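# Lift a reel with its cable end pinned under a finger

## Task

Using one gripper, close on the reel so that one finger presses the cable against it at a spot close to one of the cable's ends. Finish only while that single grip keeps the reel lifted well above the table and not moving. The other arm must be away from both reel and cable, holding nothing, and touching the holding arm at most gently.

## Robot and tools

Robot: two six-joint arms, left_arm and right_arm, each with a two-finger parallel gripper. Their base roots sit in the scene frame at (-0.044, +0.287, 0) m for left_arm and (-0.023, -0.240, 0) m for right_arm, each turned slightly about z. Scene frame: origin on the table surface midway between the arms, +z up, +x away from the robot over the table, left_arm on the +y side. The names left and right do not refer to image sides.

Gripper geometry: the fingers extend along the gripper's +z axis and move apart and together along its y axis. The reported hand point lies between the finger pads, roughly 1 cm short of the fingertips.

execute_actions takes "actions", a list holding zero or one item, plus an optional "pictures" boolean (images come by default). An empty list only reports the current state. A motion item is {"rows": [...], "steps": n}: rows is 1 to 15 rows, steps is 1 to 15 (15 if omitted), each step lasting 1/30 s. One row is used per step; if rows run out, the final row keeps being applied. A wait item is {"steps": n} with n up to 300, counted from the previous result and including your reply time; it sends nothing new.

Each row is a single list of exactly 14 numbers covering both arms, even when one arm stays put: left_arm's six joints then its opening, then right_arm's six joints then its opening. Joint numbers are absolute target angles in radians, in the same order and convention as the Joint positions line: waist -2.880..2.880, shoulder 0.000..3.142, elbow 0.000..3.019, wrist pitch -1.693..1.571, wrist yaw -1.571..1.571, wrist roll -2.094..2.094. The true ends may differ by up to 0.019 rad. A call is rejected (nothing sent) if any target exceeds its stated range by more than 0.019 rad and is also farther out than that joint's last reported angle. Targets past a real end get clipped to it, and a "joint sent to its limit" line may follow, possibly about an earlier action; its absence does not prove there is more room. The opening is an absolute command from -1 (shut) to +1 (fully open).

Motion limits: per step, each joint's target is kept within a fixed margin of its measured angle (waist 0.264, shoulder 0.32, elbow 0.276, wrist pitch 0.33, wrist yaw 0.186, wrist roll 0.522 rad), so distant targets take several actions. If the targets would move a hand more than 70 mm from where it is, all that arm's targets are scaled back toward the current angles. Between calls the arms keep heading to the last row sent until everything has nearly stopped or a step is HELD; after that only a new action moves them further. Fingers already in motion finish their travel.

Gripping: grip_measured is the measured finger opening on the same -1..1 scale as the command; each gripper's reading may be off by up to about 1 mm, consistently. Away from the extremes, the fingers go to where grip_measured equals your number. To hold something, command about 0.03 below grip_measured for a firm hold, less for a lighter one. Pad force tops out around 50 to 62 N (lower on some grippers, and reduced on parts under about 2 mm thick); first contact can spike briefly. For this job the cable should sit between one finger and the reel surface when the gripper closes.

Results: a state line `left_arm: …` | `right_arm: …` gives each hand's end_effector_position (m) and end_effector_quat_wxyz in the scene frame; these can be inaccurate, more so at long reach. Joint positions and Joint velocities list each arm's joints (rad, rad/s) followed by the finger pad gap (m, m/s; 0.094 m fully open). Joint torques follow the same joint order without the gripper; they carry offsets, scale errors, friction and noise and are nonzero in free air. "joint command not followed" means a clearance check altered or blocked some joint targets while the rest of the row still ran. HELD flags steps where all or part of your row was withheld. MOTOR HOT appears from 85 °C; at 100 °C an OVER-TEMPERATURE FAULT makes that arm and gripper go limp and fall until cooled, so avoid long heavy holds while deliberating.

zoom_image: {"camera": name, "region": [x0, y0, x1, y1]} in pixels of that camera's latest full image, origin at top-left, region no bigger than 504 by 504. Cameras, all 504x504: cam_head_left, cam_head_right, cam_high, cam_low, cam_left_wrist, cam_right_wrist (images arrive in that order). Calibration (pinhole plus radial, OpenCV conventions, world-to-camera transforms) is given per camera and may be slightly off; wrist camera poses derive from reported joint angles.

read_manual: optional "section" (only "licences"); returns licence text and moves nothing.

finished_scene: {"scene": n}, the number of the current scene; it ends and grades the scene irreversibly, so call it only once the hold is stable. Replying without any tool call also ends things.

Avoid: pushing or dropping anything off the table, letting the arms collide or press hard on each other, dropping or slipping the reel, slamming or shoving hard. Loose objects may occasionally get a brief external push. Smooth, quick, low-effort motion is preferred.

Each tool is called after "Call:" as name([rows], argument=value, ...), one row to a line, values as JSON.

## Session

Call:
execute_actions(actions=[])

Scene clock: 0.00 s of 4800.00 s.
left_arm: end_effector_position=(+0.2400, +0.4621, +0.1368) grip_measured=+1.000 end_effector_quat_wxyz=(+0.250, +0.300, +0.920, -0.036) | right_arm: end_effector_position=(+0.6634, +0.0613, +0.1513) grip_measured=+1.000 end_effector_quat_wxyz=(+0.114, +0.005, +0.935, +0.337)
Joint positions: left_arm=[ 0.972  1.157  0.767 -1.008  0.484  1.383  0.094] | right_arm=[ 0.24   2.094  1.886 -0.884 -0.571  0.445  0.094]
Joint velocities: left_arm=[-0.015 -0.015 -0.012  0.002 -0.051 -0.007  0.   ] | right_arm=[-0.015 -0.005 -0.002  0.002 -0.007  0.007  0.   ]
Joint torques (N m, as the arm reports them, + toward a larger angle): no reading
Motor temperatures (°C, as the motors report them): left_arm=[25 24 22 24 24 22] | right_arm=[25 23 24 24 22 24]

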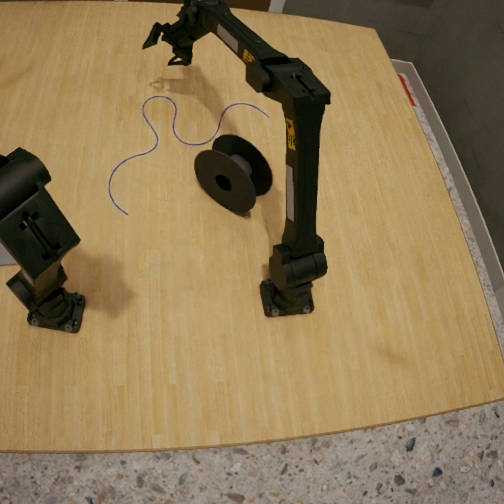

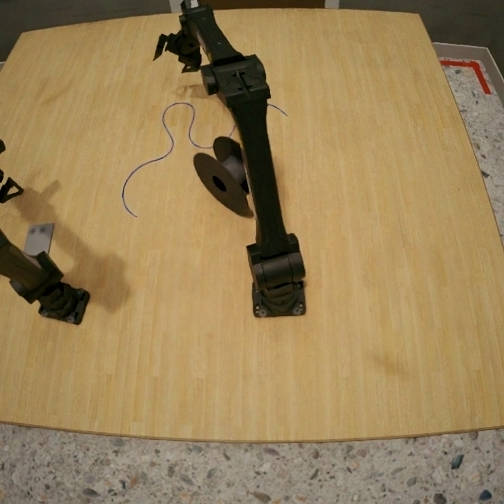

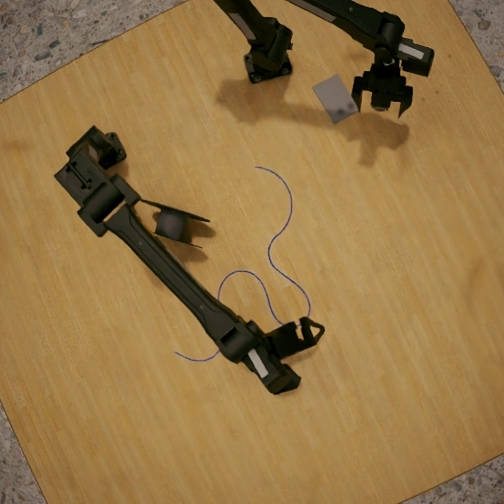

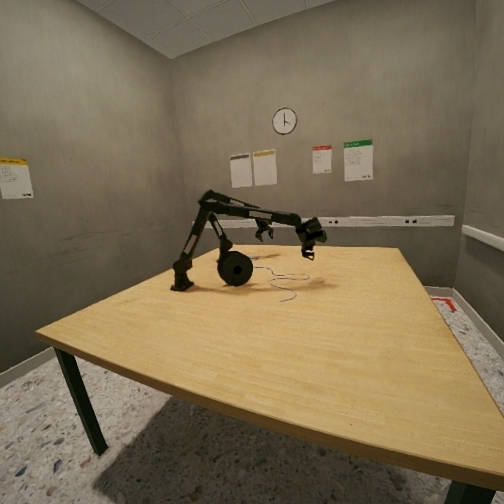

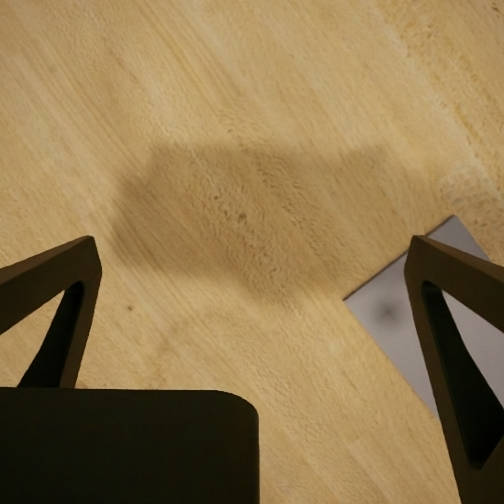

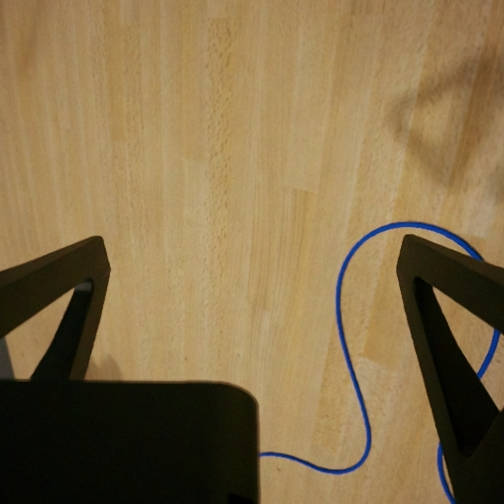

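Call:
zoom_image(camera="cam_high", region=[110,140,310,340])

Call:
zoom_image(camera="cam_head_left", region=[90,80,290,240])

Region (110, 140, 310, 340) of cam_high's 504x504 image, scaled by 2.520, with more detail than that image has.

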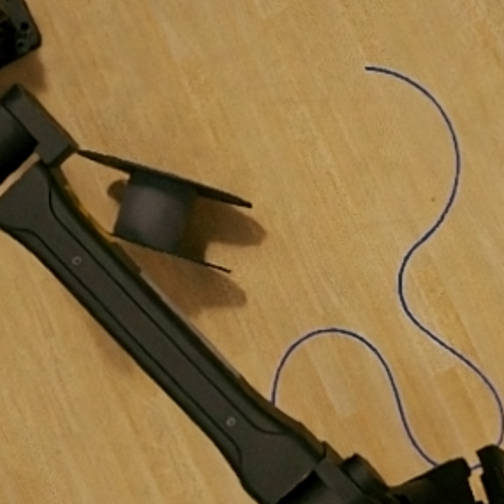

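Region (90, 80, 290, 240) of cam_head_left's 504x504 image, scaled by 2.520, with more detail than that image has; it fills the top 403 rows of this view, and the rest is white.

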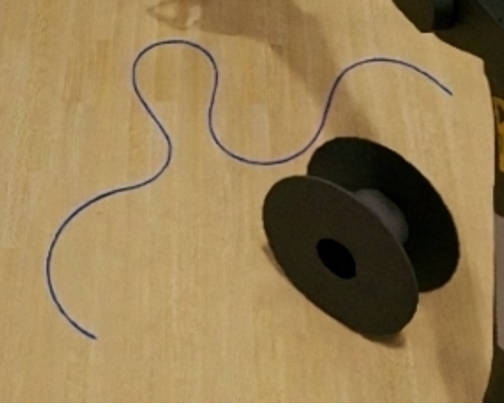

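Call:
execute_actions([
  {"rows":[[0.5,1.2,0.78,-1.09,0.2,1.7,1,0,1.6,1.7,-0.9,-0.3,0.3,1],[0.1,1.258,0.778,-1.091,0,1.99,1,-0.4,1.2,1.3,-1.0,0,0,1],[0.1,1.258,0.778,-1.091,0,1.99,1,-0.4,1.2,1.3,-1.0,0,0,1],[0.1,1.258,0.778,-1.091,0,1.99,1,-0.4,1.2,1.3,-1.0,0,0,1],[0.1,1.258,0.778,-1.091,0,1.99,1,-0.4,1.2,1.3,-1.0,0,0,1],[-0.188,1.258,0.778,-1.091,0,1.99,1,-0.8,1.0,1.0,-1.0,0,0,1]],"steps":15},
], pictures=false)

Call:
execute_actions([
  {"rows":[[-0.188,1.258,0.778,-1.091,0,1.99,0.3,-0.8,1.0,1.0,-1.0,0,0,1]],"steps":15},
], pictures=false)

Call:
execute_actions([
  {"rows":[[-0.188,1.35,0.71,-0.93,0,1.99,0.3,-0.8,1.0,1.0,-1.0,0,0,1]],"steps":15},
])

Scene clock: 11.40 s of 4800.00 s.
left_arm: end_effector_position=(+0.2478, +0.1834, +0.0831) grip_measured=+1.000 end_effector_quat_wxyz=(+0.001, +0.908, +0.419, -0.001) | right_arm: end_effector_position=(+0.5631, -0.2119, +0.1436) grip_measured=+1.000 end_effector_quat_wxyz=(+0.147, +0.084, +0.983, +0.074)
Joint positions: left_arm=[-0.161  1.27   0.77  -1.07   0.004  1.94   0.094] | right_arm=[-0.035  1.729  1.417 -0.949 -0.116  0.203  0.094]
Joint velocities: left_arm=[-1.705 -0.024 -0.012 -0.056 -0.022  0.286  0.   ] | right_arm=[-0.904 -0.972 -0.989 -0.037  0.549 -0.3    0.   ]
Joint torques (N m, as the arm reports them, + toward a larger angle): left_arm=[ 6.49 -9.87  9.55 -0.93 -0.21  0.01] | right_arm=[  0.16 -13.75   7.5   -0.4    0.04  -0.23]
Motor temperatures (°C, as the motors report them): left_arm=[25 25 25 24 24 22] | right_arm=[25 26 28 24 23 24]
Steps of this call (steps 1 to 180: nothing new was sent; then 4.90 s passed at rest; steps 181 to 195: all 15 steps of this action). Readings (joint positions):
181: left_arm=[0.948 1.159 0.769 -1.022 0.383 1.431] | right_arm=[0.237 2.088 1.877 -0.882 -0.545 0.439]
182: left_arm=[0.896 1.167 0.770 -1.039 0.282 1.518] | right_arm=[0.234 2.074 1.852 -0.885 -0.516 0.418]
184: left_arm=[0.741 1.203 0.770 -1.063 0.078 1.680] | right_arm=[0.216 2.032 1.788 -0.901 -0.458 0.374]
188: left_arm=[0.400 1.268 0.770 -1.068 0.007 1.839] | right_arm=[0.150 1.935 1.654 -0.926 -0.337 0.300]
195: the state above

Scene clock: 11.90 s of 4800.00 s.
left_arm: end_effector_position=(+0.2423, +0.1742, +0.0843) grip_measured=+0.302 end_effector_quat_wxyz=(-0.000, +0.922, +0.386, -0.003) | right_arm: end_effector_position=(+0.3221, -0.4739, +0.2465) grip_measured=+1.000 end_effector_quat_wxyz=(+0.236, +0.318, +0.916, -0.059)
Joint positions: left_arm=[-0.195  1.266  0.77  -1.078  0.003  1.977  0.061] | right_arm=[-0.647  1.128  1.027 -0.978 -0.008  0.074  0.094]
Joint velocities: left_arm=[-0.024 -0.015 -0.002 -0.007 -0.022 -0.037  0.001] | right_arm=[-1.529 -1.206 -0.154 -0.022 -0.007 -0.256  0.   ]
Joint torques (N m, as the arm reports them, + toward a larger angle): left_arm=[ 1.24 -9.63  9.63 -0.59 -0.13  0.03] | right_arm=[ 1.53 -5.18  7.63  0.17  0.2  -0.14]
Motor temperatures (°C, as the motors report them): left_arm=[25 25 25 24 24 22] | right_arm=[25 26 28 24 23 24]
Steps of this call (steps 1 to 15: all 15 steps of this action). Readings (joint positions):
1: left_arm=[-0.206 1.270 0.770 -1.072 0.005 1.948] | right_arm=[-0.067 1.695 1.382 -0.950 -0.095 0.192]
2: left_arm=[-0.230 1.270 0.770 -1.075 0.005 1.954] | right_arm=[-0.100 1.660 1.346 -0.952 -0.076 0.181]
4: left_arm=[-0.231 1.268 0.770 -1.077 0.005 1.963] | right_arm=[-0.170 1.587 1.272 -0.955 -0.050 0.161]
8: left_arm=[-0.200 1.266 0.770 -1.078 0.003 1.972] | right_arm=[-0.327 1.427 1.131 -0.965 -0.022 0.125]
15: the state above

Scene clock: 12.40 s of 4800.00 s.
left_arm: end_effector_position=(+0.2440, +0.1736, +0.0409) grip_measured=+0.302 end_effector_quat_wxyz=(-0.003, +0.922, +0.386, -0.006) | right_arm: end_effector_position=(+0.2583, -0.5118, +0.2809) grip_measured=+1.000 end_effector_quat_wxyz=(+0.266, +0.366, +0.886, -0.106)
Joint positions: left_arm=[-0.195  1.354  0.713 -0.943  0.003  1.977  0.061] | right_arm=[-0.814  1.     1.001 -0.991  0.003  0.018  0.094]
Joint velocities: left_arm=[-0.015  0.005 -0.002  0.007  0.022 -0.007  0.001] | right_arm=[-0.005  0.093 -0.046 -0.012 -0.022  0.037  0.   ]
Joint torques (N m, as the arm reports them, + toward a larger angle): left_arm=[ 1.33 -9.7   7.66  0.53 -0.12  0.03] | right_arm=[ 1.49 -3.62  8.86  0.66 -0.08 -0.18]
Motor temperatures (°C, as the motors report them): left_arm=[25 25 25 24 24 22] | right_arm=[25 26 28 24 23 24]
Steps of this call (steps 1 to 15: all 15 steps of this action). Readings (joint positions):
1: left_arm=[-0.195 1.270 0.762 -1.049 0.003 1.977] | right_arm=[-0.701 1.086 1.022 -0.980 -0.006 0.063]
2: left_arm=[-0.195 1.279 0.752 -1.007 0.003 1.977] | right_arm=[-0.751 1.046 1.018 -0.982 -0.001 0.054]
4: left_arm=[-0.195 1.311 0.735 -0.962 0.003 1.977] | right_arm=[-0.816 0.984 1.016 -0.987 0.004 0.042]
8: left_arm=[-0.195 1.353 0.715 -0.946 0.003 1.977] | right_arm=[-0.819 0.951 1.016 -0.989 0.003 0.027]
15: the state above
camera_calibration (this result's frames):
cam_left_wrist: T_world_to_cam=[[-0.710682, 0.703506, 0.00327379, 0.0485752], [0.581924, 0.585232, 0.564684, -0.257548], [0.395343, 0.403216, -0.825301, -0.00983187], [0, 0, 0, 1]] pos_world=[0.188282, 0.120517, 0.13716]
cam_right_wrist: T_world_to_cam=[[-0.705096, -0.708999, -0.0126681, -0.177534], [-0.708999, 0.704552, 0.0304601, 0.540345], [-0.0126708, 0.030459, -0.999456, 0.424761], [0, 0, 0, 1]] pos_world=[0.263308, -0.51951, 0.405822]

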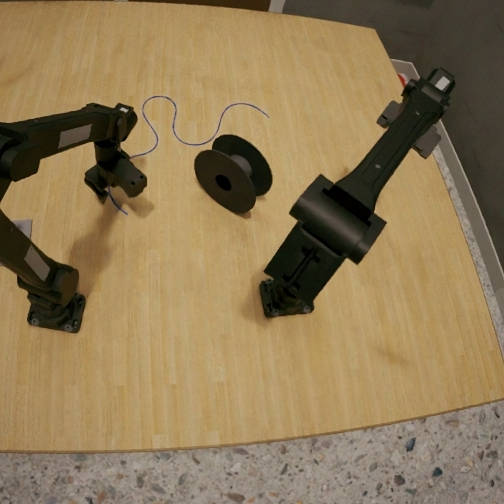

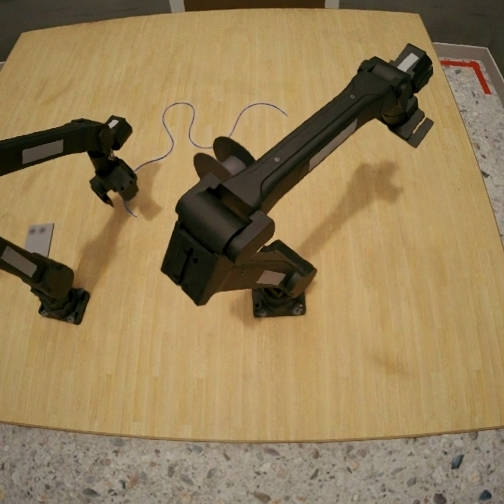

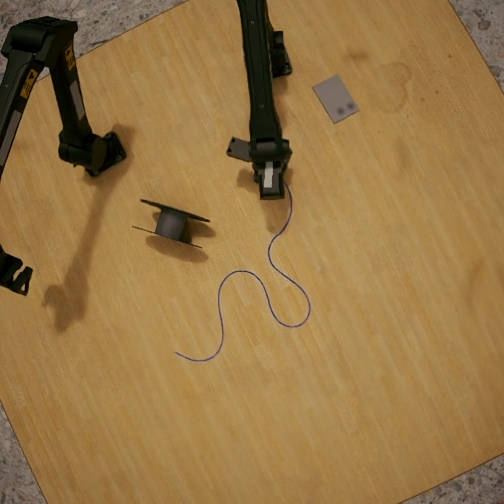

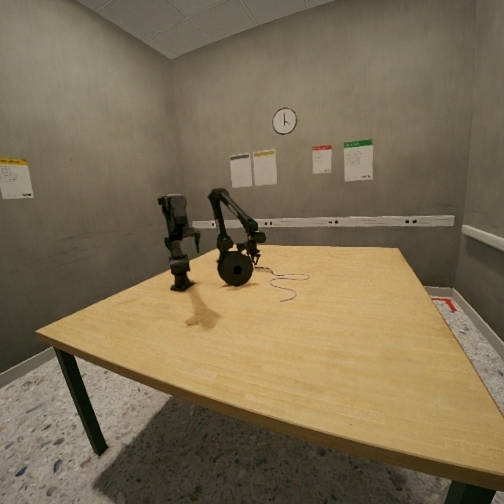

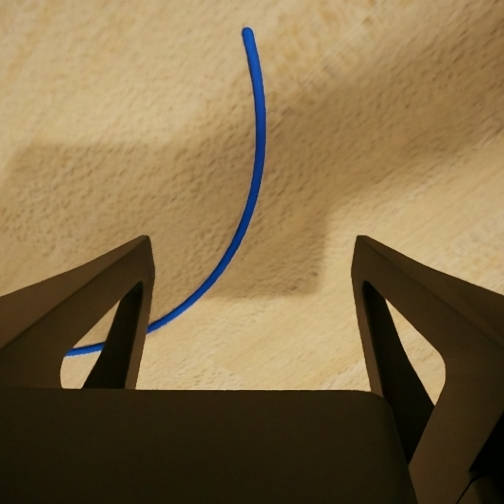

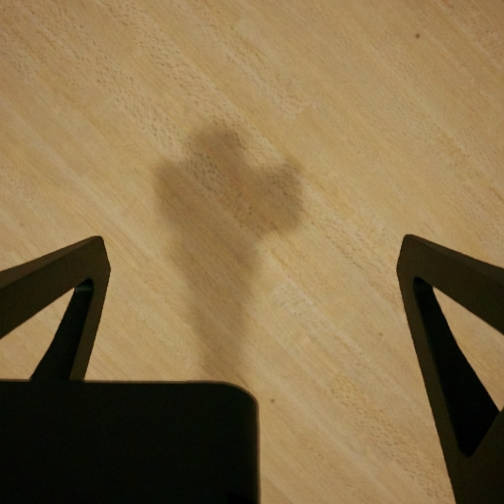

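Call:
execute_actions([
  {"rows":[[-0.195,1.405,0.666,-0.83,0,1.99,0.3,-0.8,1.0,1.0,-1.0,0,0,1],[-0.195,1.405,0.666,-0.83,0,1.99,0.3,-0.8,1.0,1.0,-1.0,0,0,1],[-0.195,1.405,0.666,-0.83,0,1.99,0.3,-0.8,1.0,1.0,-1.0,0,0,1],[-0.195,1.405,0.666,-0.83,0,1.99,0.3,-0.8,1.0,1.0,-1.0,0,0,1],[-0.195,1.405,0.666,-0.83,0,1.99,0.3,-0.8,1.0,1.0,-1.0,0,0,1],[-0.195,1.405,0.666,-0.83,0,1.99,0.3,-0.8,1.0,1.0,-1.0,0,0,1],[-0.195,1.405,0.666,-0.83,0,1.99,0.3,-0.8,1.0,1.0,-1.0,0,0,1],[-0.195,1.405,0.666,-0.83,0,1.99,-1,-0.8,1.0,1.0,-1.0,0,0,1]],"steps":15},
])

Scene clock: 15.43 s of 4800.00 s.
left_arm: end_effector_position=(+0.2442, +0.1735, +0.0158) grip_measured=-0.985 end_effector_quat_wxyz=(+0.002, +0.923, +0.386, -0.001) | right_arm: end_effector_position=(+0.2582, -0.5116, +0.2783) grip_measured=+1.000 end_effector_quat_wxyz=(+0.263, +0.365, +0.887, -0.105)
Joint positions: left_arm=[-0.195  1.399  0.673 -0.843  0.003  1.978  0.001] | right_arm=[-0.814  1.003  0.999 -0.992  0.003  0.015  0.094]
Joint velocities: left_arm=[ 0.015  0.005  0.007 -0.007 -0.037 -0.007 -0.002] | right_arm=[-0.015  0.015  0.017  0.002 -0.037  0.051  0.   ]
Joint torques (N m, as the arm reports them, + toward a larger angle): left_arm=[ 0.89 -9.07  6.83  0.53 -0.14  0.03] | right_arm=[ 2.36 -4.48  8.67  0.37 -0.1  -0.26]
Motor temperatures (°C, as the motors report them): left_arm=[25 25 25 24 24 22] | right_arm=[25 26 29 24 23 24]
Steps of this call (steps 1 to 15: the robot went on to your last target; steps 16 to 76: nothing new was sent; steps 77 to 91: all 15 steps of this action). Readings (joint positions):
77: left_arm=[-0.195 1.355 0.707 -0.921 0.003 1.978] | right_arm=[-0.814 1.003 0.999 -0.992 0.003 0.015]
78: left_arm=[-0.195 1.360 0.699 -0.889 0.003 1.978] | right_arm=[-0.814 1.003 0.999 -0.992 0.003 0.015]
80: left_arm=[-0.195 1.377 0.686 -0.857 0.003 1.978] | right_arm=[-0.814 1.003 0.999 -0.992 0.003 0.015]
84: left_arm=[-0.195 1.399 0.674 -0.846 0.003 1.978] | right_arm=[-0.814 1.003 0.999 -0.992 0.003 0.015]
91: the state above
camera_calibration (this result's frames):
cam_left_wrist: T_world_to_cam=[[-0.710371, 0.70376, -0.00967884, 0.0489613], [0.574691, 0.587919, 0.569282, -0.242199], [0.406329, 0.398839, -0.822085, -0.032613], [0, 0, 0, 1]] pos_world=[0.187222, 0.120944, 0.111543]
cam_right_wrist: T_world_to_cam=[[-0.703579, -0.71053, -0.011092, -0.179184], [-0.71037, 0.702839, 0.0373067, 0.5378], [-0.0187117, 0.0341277, -0.999242, 0.425531], [0, 0, 0, 1]] pos_world=[0.26393, -0.519825, 0.403158]

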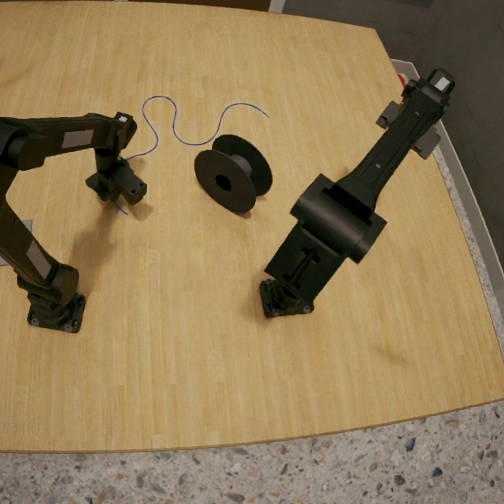

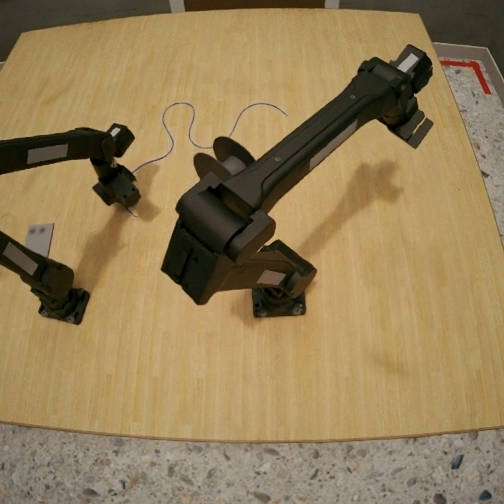

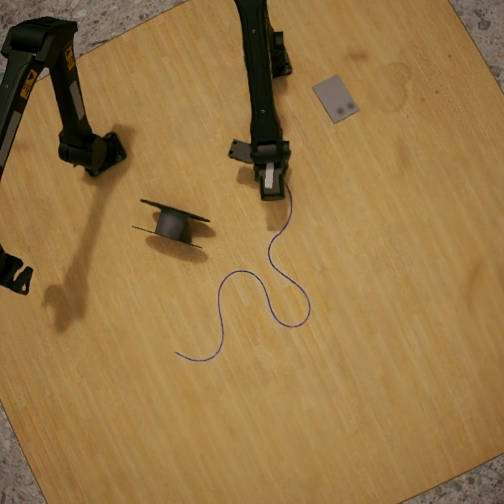

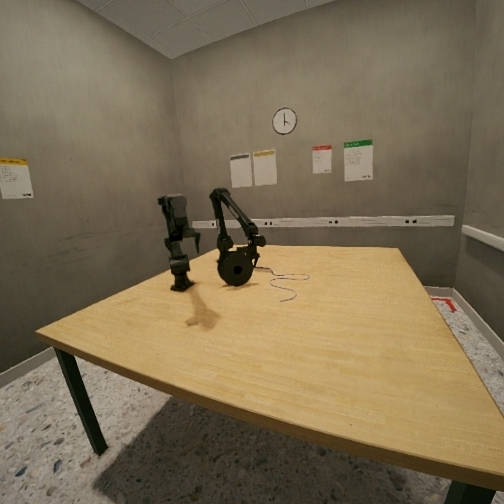

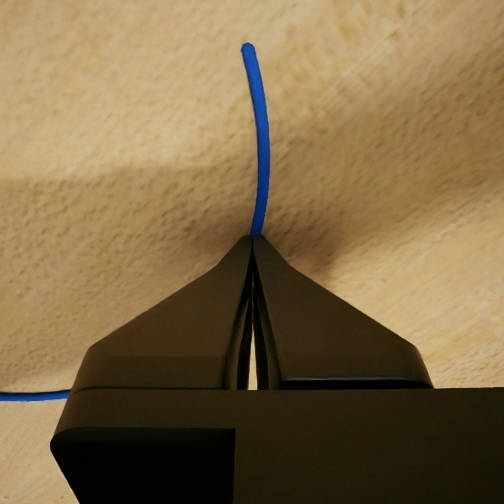

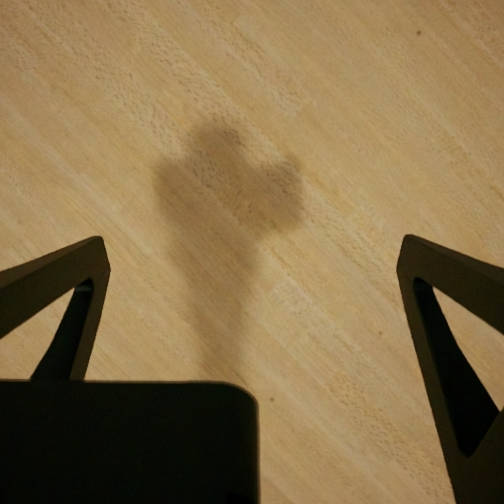

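Call:
execute_actions([
  {"rows":[[-0.195,1.405,0.666,-0.83,0,1.99,-0.3,-0.8,1.0,1.0,-1.0,0,0,1],[-0.195,1.405,0.666,-0.83,0,1.99,-0.3,-0.8,1.0,1.0,-1.0,0,0,1],[-0.195,1.405,0.666,-0.83,0,1.99,-0.3,-0.8,1.0,1.0,-1.0,0,0,1],[-0.195,1.405,0.666,-0.83,0,1.99,-0.3,-0.8,1.0,1.0,-1.0,0,0,1],[-0.195,1.422,0.657,-0.81,0,1.99,-0.3,-0.8,1.0,1.0,-1.0,0,0,1],[-0.195,1.422,0.657,-0.81,0,1.99,-0.3,-0.8,1.0,1.0,-1.0,0,0,1],[-0.195,1.422,0.657,-0.81,0,1.99,-0.3,-0.8,1.0,1.0,-1.0,0,0,1],[-0.195,1.422,0.657,-0.81,0,1.99,-0.3,-0.8,1.0,1.0,-1.0,0,0,1],[-0.195,1.422,0.657,-0.81,0,1.99,-0.3,-0.8,1.0,1.0,-1.0,0,0,1],[-0.195,1.422,0.657,-0.81,0,1.99,-1,-0.8,1.0,1.0,-1.0,0,0,1]],"steps":15},
], pictures=false)

Call:
execute_actions([
  {"rows":[[-0.195,1.422,0.657,-0.81,0,1.99,-1,-0.8,1.0,1.0,-1.0,0,0,1],[-0.195,1.422,0.657,-0.81,0,1.99,-1,-0.8,1.0,1.0,-1.0,0,0,1],[-0.195,1.422,0.657,-0.81,0,1.99,-1,-0.8,1.0,1.0,-1.0,0,0,1],[-0.195,1.422,0.657,-0.81,0,1.99,-1,-0.8,1.0,1.0,-1.0,0,0,1],[-0.195,1.35,0.71,-0.93,0,1.99,-1,-0.8,1.0,1.0,-1.0,0,0,1],[-0.195,1.35,0.71,-0.93,0,1.99,-1,-0.8,1.0,1.0,-1.0,0,0,1],[-0.195,1.35,0.71,-0.93,0,1.99,-1,-0.8,1.0,1.0,-1.0,0,0,1],[-0.195,1.258,0.778,-1.09,0,1.99,-1,-0.8,1.0,1.0,-1.0,0,0,1]],"steps":15},
])

Scene clock: 19.17 s of 4800.00 s.
left_arm: end_effector_position=(+0.2458, +0.1729, +0.0123) grip_measured=-0.969 end_effector_quat_wxyz=(+0.004, +0.923, +0.386, +0.002) | right_arm: end_effector_position=(+0.2582, -0.5116, +0.2783) grip_measured=+1.000 end_effector_quat_wxyz=(+0.263, +0.365, +0.887, -0.105)
Joint positions: left_arm=[-0.195  1.407  0.668 -0.824  0.003  1.978  0.001] | right_arm=[-0.814  1.003  0.999 -0.992  0.003  0.015  0.094]
Joint velocities: left_arm=[-0.005 -0.015  0.002  0.012  0.066 -0.022 -0.   ] | right_arm=[ 0.005 -0.005 -0.012  0.017 -0.022  0.051  0.   ]
Joint torques (N m, as the arm reports them, + toward a larger angle): left_arm=[ 0.59 -8.16  6.43  0.54 -0.14  0.02] | right_arm=[ 1.4  -3.86  8.61  0.66 -0.08 -0.19]
Motor temperatures (°C, as the motors report them): left_arm=[25 25 25 24 24 22] | right_arm=[25 25 29 24 23 24]
Steps of this call (steps 1 to 15: the robot went on to your last target; steps 16 to 97: nothing new was sent; steps 98 to 112: all 15 steps of this action). Readings (joint positions):
98: left_arm=[-0.195 1.399 0.673 -0.843 0.003 1.978] | right_arm=[-0.814 1.003 0.999 -0.992 0.003 0.015]
99: left_arm=[-0.195 1.399 0.673 -0.843 0.003 1.978] | right_arm=[-0.814 1.003 0.999 -0.992 0.003 0.015]
101: left_arm=[-0.195 1.399 0.673 -0.843 0.003 1.978] | right_arm=[-0.814 1.003 0.999 -0.992 0.003 0.015]
105: left_arm=[-0.195 1.404 0.670 -0.826 0.003 1.978] | right_arm=[-0.814 1.003 0.999 -0.992 0.003 0.015]
112: the state above

Scene clock: 19.67 s of 4800.00 s.
left_arm: end_effector_position=(+0.2369, +0.1764, +0.0865) grip_measured=-0.970 end_effector_quat_wxyz=(+0.005, +0.923, +0.385, +0.003) | right_arm: end_effector_position=(+0.2582, -0.5116, +0.2783) grip_measured=+1.000 end_effector_quat_wxyz=(+0.263, +0.365, +0.887, -0.105)
Joint positions: left_arm=[-0.195  1.235  0.75  -1.073  0.003  1.979  0.001] | right_arm=[-0.814  1.003  0.999 -0.992  0.003  0.015  0.094]
Joint velocities: left_arm=[-0.005 -0.034  0.125 -0.012 -0.007  0.022 -0.001] | right_arm=[-0.005  0.005 -0.017 -0.007  0.007 -0.037  0.   ]
Joint torques (N m, as the arm reports them, + toward a larger angle): left_arm=[ 0.7  -5.59 10.73 -0.65 -0.14  0.02] | right_arm=[ 1.71 -3.92  8.71  0.49 -0.09 -0.21]
Motor temperatures (°C, as the motors report them): left_arm=[25 25 25 24 24 22] | right_arm=[25 25 29 24 23 24]
Steps of this call (steps 1 to 15: all 15 steps of this action). Readings (joint positions):
1: left_arm=[-0.195 1.407 0.668 -0.824 0.003 1.978] | right_arm=[-0.814 1.003 0.999 -0.992 0.003 0.015]
2: left_arm=[-0.195 1.407 0.668 -0.824 0.003 1.978] | right_arm=[-0.814 1.003 0.999 -0.992 0.003 0.015]
4: left_arm=[-0.195 1.407 0.668 -0.823 0.003 1.978] | right_arm=[-0.814 1.003 0.999 -0.992 0.003 0.015]
8: left_arm=[-0.195 1.367 0.679 -0.938 0.003 1.978] | right_arm=[-0.814 1.003 0.999 -0.992 0.003 0.015]
15: the state above
camera_calibration (this result's frames):
cam_left_wrist: T_world_to_cam=[[-0.709683, 0.704247, -0.0196738, 0.043046], [0.569169, 0.589573, 0.573106, -0.279314], [0.415207, 0.395526, -0.819245, 0.0255798], [0, 0, 0, 1]] pos_world=[0.178905, 0.124243, 0.181879]
cam_right_wrist: T_world_to_cam=[[-0.703579, -0.71053, -0.011092, -0.179184], [-0.71037, 0.702839, 0.0373067, 0.5378], [-0.0187117, 0.0341277, -0.999242, 0.425531], [0, 0, 0, 1]] pos_world=[0.26393, -0.519825, 0.403158]

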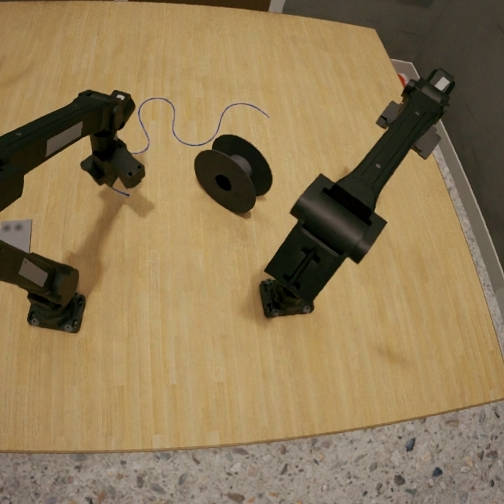

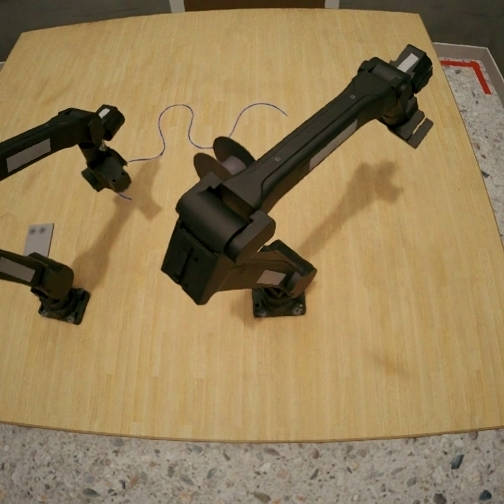

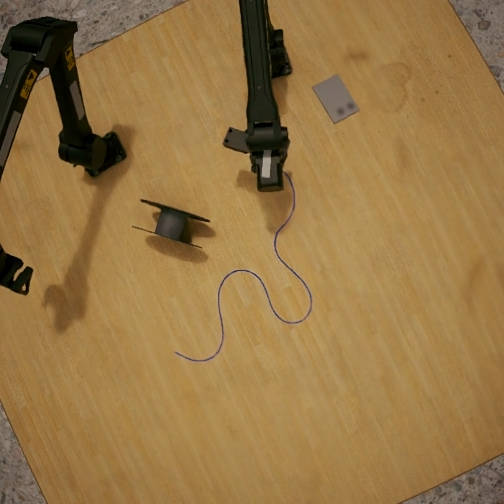

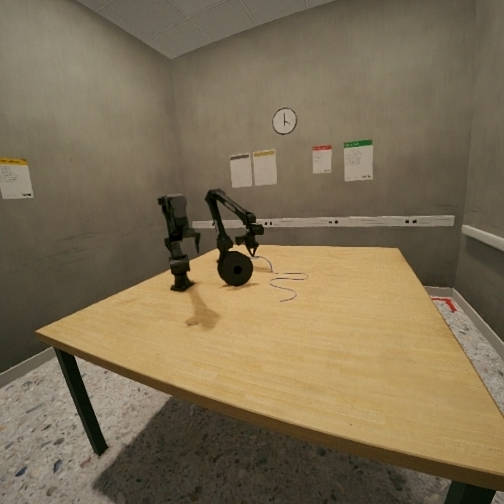

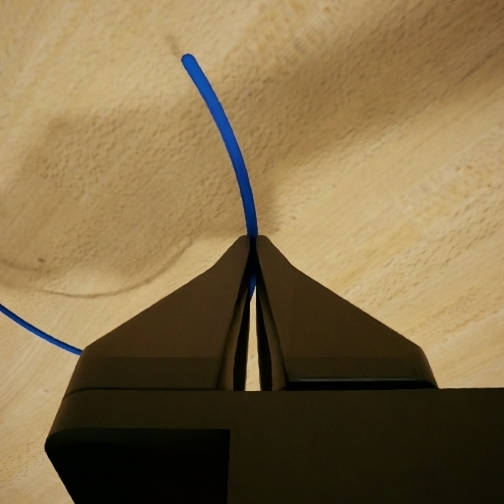

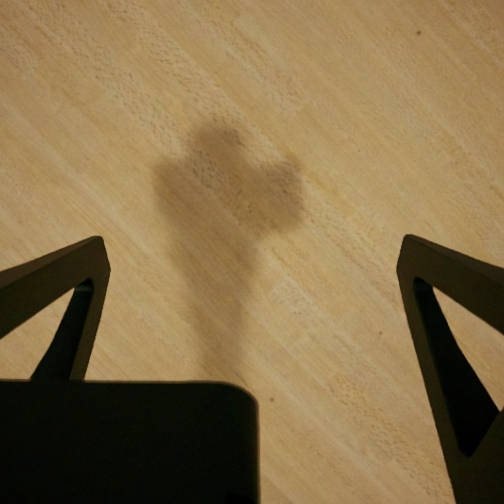

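Call:
execute_actions([
  {"rows":[[-0.25,1.27,0.95,-1.25,0,1.7,-1,-0.8,1,1,-1,0,0,1],[-0.25,1.27,0.95,-1.25,0,1.7,-1,-0.8,1,1,-1,0,0,1],[-0.25,1.27,0.95,-1.25,0,1.7,-1,-0.8,1,1,-1,0,0,1],[-0.3,1.3,1.1,-1.37,0,1.3,-1,-0.8,1,1,-1,0,0,1],[-0.3,1.3,1.1,-1.37,0,1.3,-1,-0.8,1,1,-1,0,0,1],[-0.3,1.3,1.1,-1.37,0,1.3,-1,-0.8,1,1,-1,0,0,1],[-0.3,1.3,1.1,-1.37,0,1.3,-1,-0.8,1,1,-1,0,0,1],[-0.4,1.35,1.25,-1.47,0,0.9,-1,-0.8,1,1,-1,0,0,1]],"steps":15},
], pictures=false)

Call:
execute_actions([
  {"rows":[[-0.5,1.45,1.37,-1.49,0,0.5,-1,-0.8,1,1,-1,0,0,1],[-0.5,1.45,1.37,-1.49,0,0.5,-1,-0.8,1,1,-1,0,0,1],[-0.5,1.45,1.37,-1.49,0,0.5,-1,-0.8,1,1,-1,0,0,1],[-0.5,1.45,1.37,-1.49,0,0.5,-1,-0.8,1,1,-1,0,0,1],[-0.6,1.57,1.51,-1.51,0,0.2,-1,-0.8,1,1,-1,0,0,1],[-0.6,1.57,1.51,-1.51,0,0.2,-1,-0.8,1,1,-1,0,0,1],[-0.6,1.57,1.51,-1.51,0,0.2,-1,-0.8,1,1,-1,0,0,1],[-0.6,1.57,1.51,-1.51,0,0.2,-1,-0.8,1,1,-1,0,0,1],[-0.687,1.68,1.63,-1.52,0,-0.11,-1,-0.8,1,1,-1,0,0,1]],"steps":15},
], pictures=false)

Call:
execute_actions([
  {"rows":[[-0.687,1.72,1.612,-1.46,0,-0.11,-1,-0.8,1,1,-1,0,0,1]],"steps":12},
])

Scene clock: 26.67 s of 4800.00 s.
left_arm: end_effector_position=(+0.2756, +0.0736, +0.2332) grip_measured=-0.969 end_effector_quat_wxyz=(+0.015, +0.729, +0.684, +0.003) | right_arm: end_effector_position=(+0.2582, -0.5116, +0.2783) grip_measured=+1.000 end_effector_quat_wxyz=(+0.263, +0.365, +0.887, -0.105)
Joint positions: left_arm=[-0.411  1.327  1.234 -1.447  0.     1.047  0.001] | right_arm=[-0.814  1.003  0.999 -0.992  0.003  0.015  0.094]
Joint velocities: left_arm=[-0.044 -0.015 -0.002 -0.144 -0.007 -0.916  0.   ] | right_arm=[-0.015 -0.005  0.002 -0.012  0.022 -0.081  0.   ]
Joint torques (N m, as the arm reports them, + toward a larger angle): left_arm=[ 1.81 -9.78 11.72 -0.47  0.   -0.2 ] | right_arm=[ 2.03 -4.08  8.6   0.44 -0.07 -0.21]
Motor temperatures (°C, as the motors report them): left_arm=[25 25 27 24 24 22] | right_arm=[25 25 30 24 23 24]
Steps of this call (steps 1 to 15: the robot went on to your last target; steps 16 to 195: nothing new was sent; steps 196 to 210: all 15 steps of this action). Readings (joint positions):
196: left_arm=[-0.198 1.248 0.769 -1.115 0.001 1.936] | right_arm=[-0.814 1.003 0.999 -0.992 0.003 0.015]
197: left_arm=[-0.206 1.256 0.797 -1.168 0.001 1.892] | right_arm=[-0.814 1.003 0.999 -0.992 0.003 0.015]
199: left_arm=[-0.229 1.268 0.868 -1.232 0.001 1.795] | right_arm=[-0.814 1.003 0.999 -0.992 0.003 0.015]
203: left_arm=[-0.287 1.292 1.047 -1.348 0.000 1.511] | right_arm=[-0.814 1.003 0.999 -0.992 0.003 0.015]
210: the state above

Scene clock: 27.17 s of 4800.00 s.
left_arm: end_effector_position=(+0.2764, -0.1036, +0.2147) grip_measured=-0.969 end_effector_quat_wxyz=(-0.015, +0.439, +0.898, +0.007) | right_arm: end_effector_position=(+0.2582, -0.5116, +0.2783) grip_measured=+1.000 end_effector_quat_wxyz=(+0.263, +0.365, +0.887, -0.105)
Joint positions: left_arm=[-0.706  1.688  1.588 -1.505 -0.001  0.027  0.001] | right_arm=[-0.814  1.003  0.999 -0.992  0.003  0.015  0.094]
Joint velocities: left_arm=[-0.239  0.122  0.002 -0.071 -0.066 -0.857 -0.   ] | right_arm=[-0.015  0.005 -0.017 -0.012  0.022 -0.007  0.   ]
Joint torques (N m, as the arm reports them, + toward a larger angle): left_arm=[  2.99 -19.97  14.02  -0.46  -0.1   -0.19] | right_arm=[ 1.8  -3.66  8.83  0.46 -0.05 -0.22]
Motor temperatures (°C, as the motors report them): left_arm=[25 25 27 24 24 22] | right_arm=[25 25 30 24 23 24]
Steps of this call (steps 1 to 15: all 15 steps of this action). Readings (joint positions):
1: left_arm=[-0.418 1.337 1.243 -1.460 -0.002 0.958] | right_arm=[-0.814 1.003 0.999 -0.992 0.003 0.015]
2: left_arm=[-0.429 1.357 1.264 -1.474 -0.002 0.869] | right_arm=[-0.814 1.003 0.999 -0.992 0.003 0.015]
4: left_arm=[-0.462 1.405 1.311 -1.477 -0.002 0.739] | right_arm=[-0.814 1.003 0.999 -0.992 0.003 0.015]
8: left_arm=[-0.557 1.531 1.442 -1.494 -0.002 0.450] | right_arm=[-0.814 1.003 0.999 -0.992 0.003 0.015]
15: the state above

Scene clock: 27.57 s of 4800.00 s.
left_arm: end_effector_position=(+0.2860, -0.1070, +0.2078) grip_measured=-0.969 end_effector_quat_wxyz=(-0.007, +0.382, +0.924, +0.004) | right_arm: end_effector_position=(+0.2582, -0.5116, +0.2783) grip_measured=+1.000 end_effector_quat_wxyz=(+0.263, +0.365, +0.887, -0.105)
Joint positions: left_arm=[-0.696  1.702  1.588 -1.474 -0.    -0.089  0.001] | right_arm=[-0.814  1.003  0.999 -0.992  0.003  0.015  0.094]
Joint velocities: left_arm=[ 0.005  0.005 -0.012 -0.012 -0.022 -0.095 -0.001] | right_arm=[ 0.005 -0.005 -0.007  0.002  0.022 -0.007  0.   ]
Joint torques (N m, as the arm reports them, + toward a larger angle): left_arm=[  1.45 -17.08  12.26   0.63  -0.08  -0.19] | right_arm=[ 1.47 -3.86  8.69  0.46 -0.06 -0.26]
Motor temperatures (°C, as the motors report them): left_arm=[25 25 27 24 24 22] | right_arm=[25 25 30 24 23 24]
Steps of this call (steps 1 to 12: all 12 steps of this action). Readings (joint positions):
1: left_arm=[-0.711 1.694 1.588 -1.500 -0.000 0.003] | right_arm=[-0.814 1.003 0.999 -0.992 0.003 0.015]
2: left_arm=[-0.712 1.696 1.588 -1.489 -0.000 -0.017] | right_arm=[-0.814 1.003 0.999 -0.992 0.003 0.015]
4: left_arm=[-0.708 1.700 1.588 -1.478 -0.000 -0.046] | right_arm=[-0.814 1.003 0.999 -0.992 0.003 0.015]
8: left_arm=[-0.698 1.702 1.588 -1.474 -0.000 -0.076] | right_arm=[-0.814 1.003 0.999 -0.992 0.003 0.015]
12: the state above
camera_calibration (this result's frames):
cam_left_wrist: T_world_to_cam=[[-0.707305, -0.706851, -0.0090086, 0.125939], [-0.577079, 0.569996, 0.58488, 0.113637], [-0.408288, 0.418887, -0.81107, 0.453047], [0, 0, 0, 1]] pos_world=[0.339628, -0.165528, 0.302123]
cam_right_wrist: T_world_to_cam=[[-0.703579, -0.71053, -0.011092, -0.179184], [-0.71037, 0.702839, 0.0373067, 0.5378], [-0.0187117, 0.0341277, -0.999242, 0.425531], [0, 0, 0, 1]] pos_world=[0.26393, -0.519825, 0.403158]

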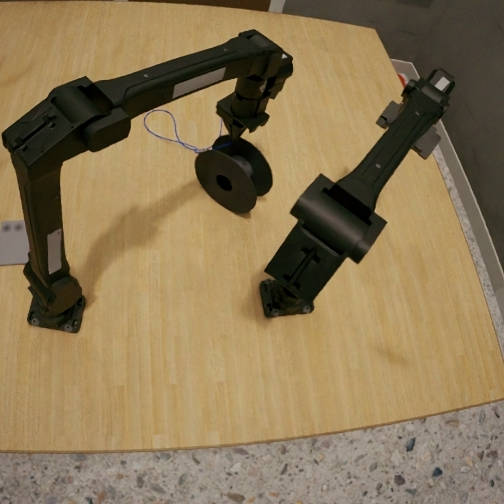

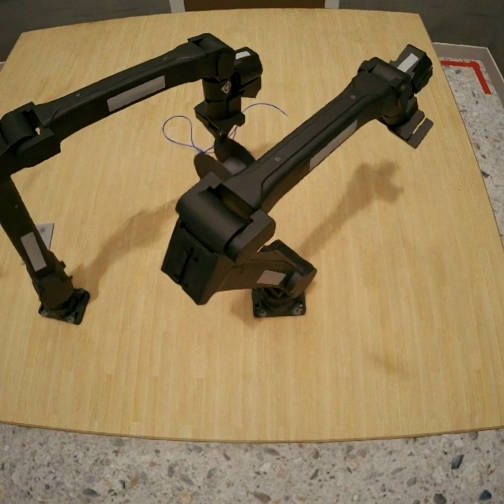

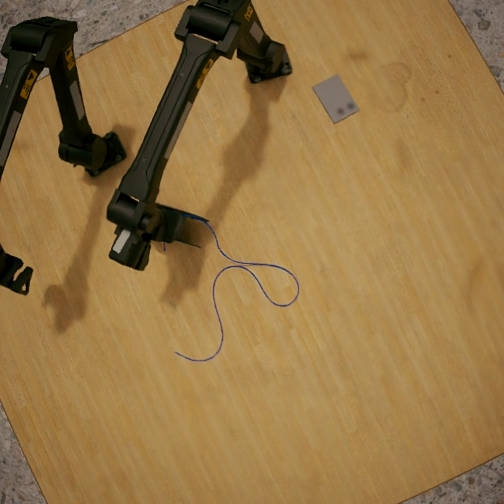

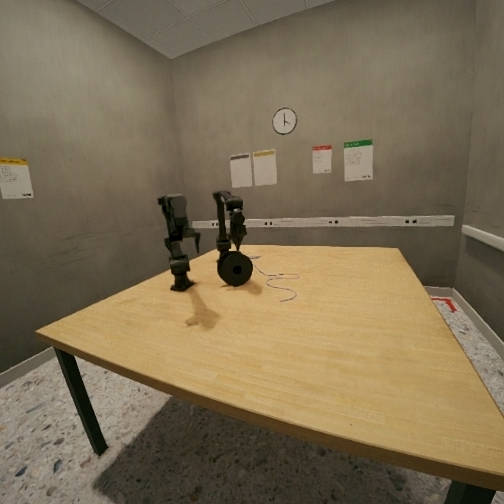

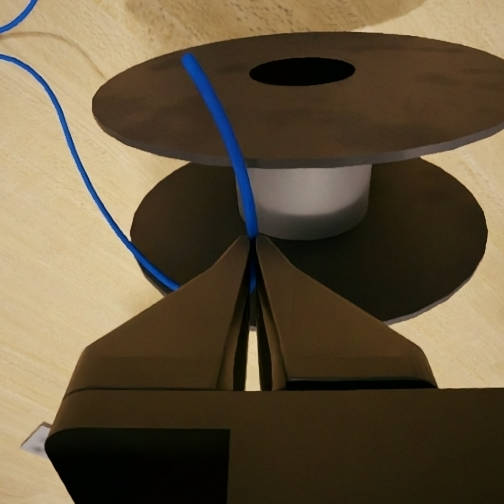

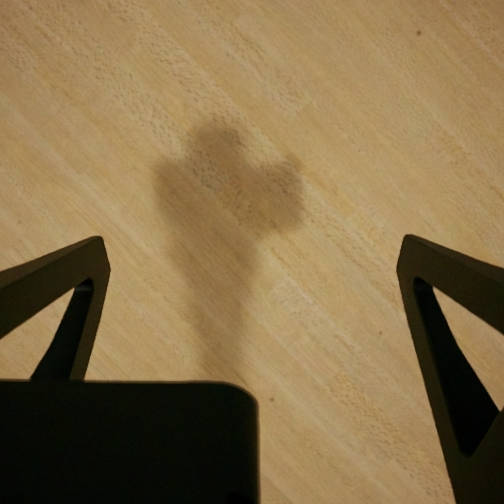

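Call:
execute_actions([
  {"rows":[[-0.735,1.74,1.64,-1.46,0,-0.14,-1,-0.8,1,1,-1,0,0,1],[-0.735,1.74,1.64,-1.46,0,-0.14,-1,-0.8,1,1,-1,0,0,1],[-0.735,1.74,1.64,-1.46,0,-0.14,-1,-0.8,1,1,-1,0,0,1],[-0.735,1.74,1.64,-1.46,0,-0.14,-1,-0.8,1,1,-1,0,0,1],[-0.735,1.762,1.64,-1.45,0,-0.14,-1,-0.8,1,1,-1,0,0,1]],"steps":15},
])

Scene clock: 30.03 s of 4800.00 s.
left_arm: end_effector_position=(+0.2766, -0.1229, +0.1873) grip_measured=-0.970 end_effector_quat_wxyz=(-0.020, +0.380, +0.925, +0.012) | right_arm: end_effector_position=(+0.2582, -0.5116, +0.2783) grip_measured=+1.000 end_effector_quat_wxyz=(+0.263, +0.365, +0.887, -0.105)
Joint positions: left_arm=[-0.729  1.746  1.591 -1.464 -0.    -0.126  0.001] | right_arm=[-0.814  1.003  0.999 -0.992  0.003  0.015  0.094]
Joint velocities: left_arm=[-0.015  0.005 -0.002  0.012  0.066  0.022  0.001] | right_arm=[-0.005 -0.015  0.007 -0.002 -0.007 -0.051  0.   ]
Joint torques (N m, as the arm reports them, + toward a larger angle): left_arm=[  0.13 -18.34  14.42   0.66  -0.09  -0.2 ] | right_arm=[ 2.11 -3.94  8.69  0.5  -0.08 -0.25]
Motor temperatures (°C, as the motors report them): left_arm=[25 25 28 24 24 22] | right_arm=[25 25 30 24 23 24]
Steps of this call (steps 1 to 15: the robot went on to your last target; steps 16 to 59: nothing new was sent; steps 60 to 74: all 15 steps of this action). Readings (joint positions):
60: left_arm=[-0.697 1.703 1.588 -1.474 -0.000 -0.102] | right_arm=[-0.814 1.003 0.999 -0.992 0.003 0.015]
61: left_arm=[-0.700 1.704 1.589 -1.474 -0.000 -0.108] | right_arm=[-0.814 1.003 0.999 -0.992 0.003 0.015]
63: left_arm=[-0.709 1.708 1.589 -1.474 -0.000 -0.115] | right_arm=[-0.814 1.003 0.999 -0.992 0.003 0.015]
67: left_arm=[-0.726 1.728 1.591 -1.465 -0.000 -0.122] | right_arm=[-0.814 1.003 0.999 -0.992 0.003 0.015]
74: the state above
camera_calibration (this result's frames):
cam_left_wrist: T_world_to_cam=[[-0.70509, -0.708992, -0.0133847, 0.10777], [-0.568075, 0.55345, 0.609084, 0.120193], [-0.424428, 0.437063, -0.792993, 0.442495], [0, 0, 0, 1]] pos_world=[0.332073, -0.183511, 0.27913]
cam_right_wrist: T_world_to_cam=[[-0.703579, -0.71053, -0.011092, -0.179184], [-0.71037, 0.702839, 0.0373067, 0.5378], [-0.0187117, 0.0341277, -0.999242, 0.425531], [0, 0, 0, 1]] pos_world=[0.26393, -0.519825, 0.403158]

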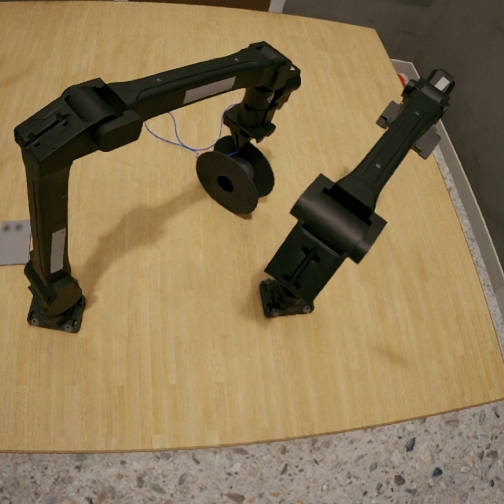

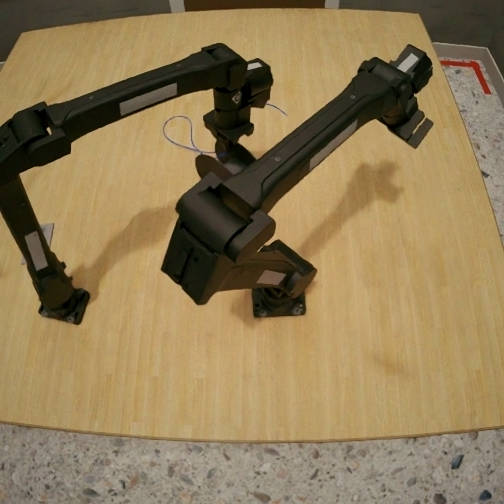

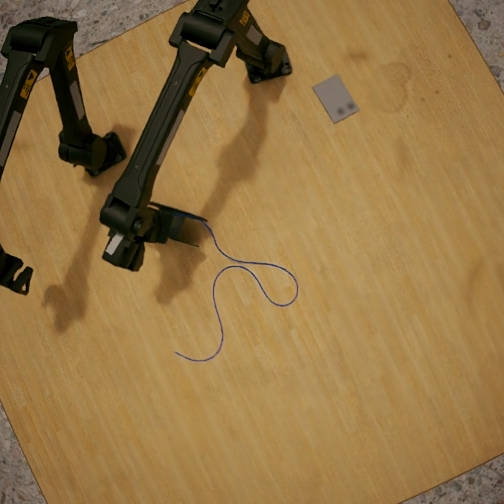

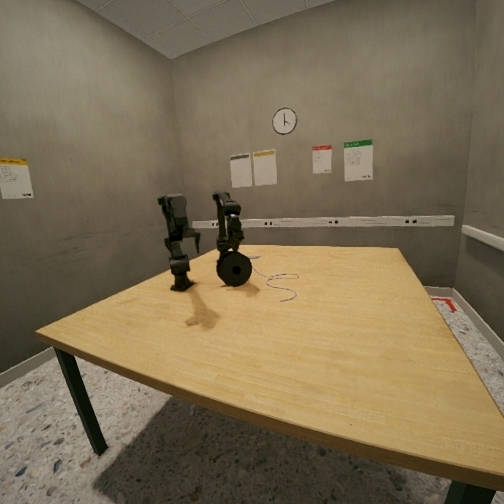

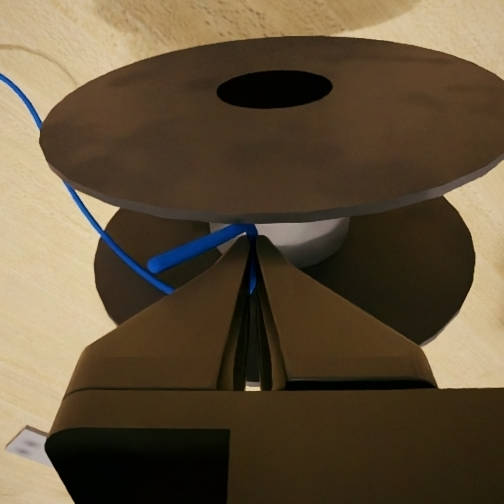

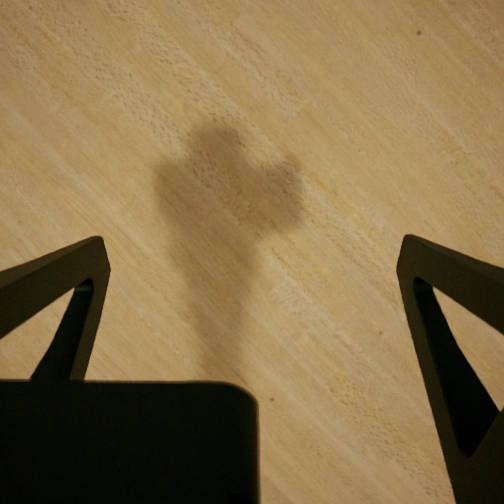

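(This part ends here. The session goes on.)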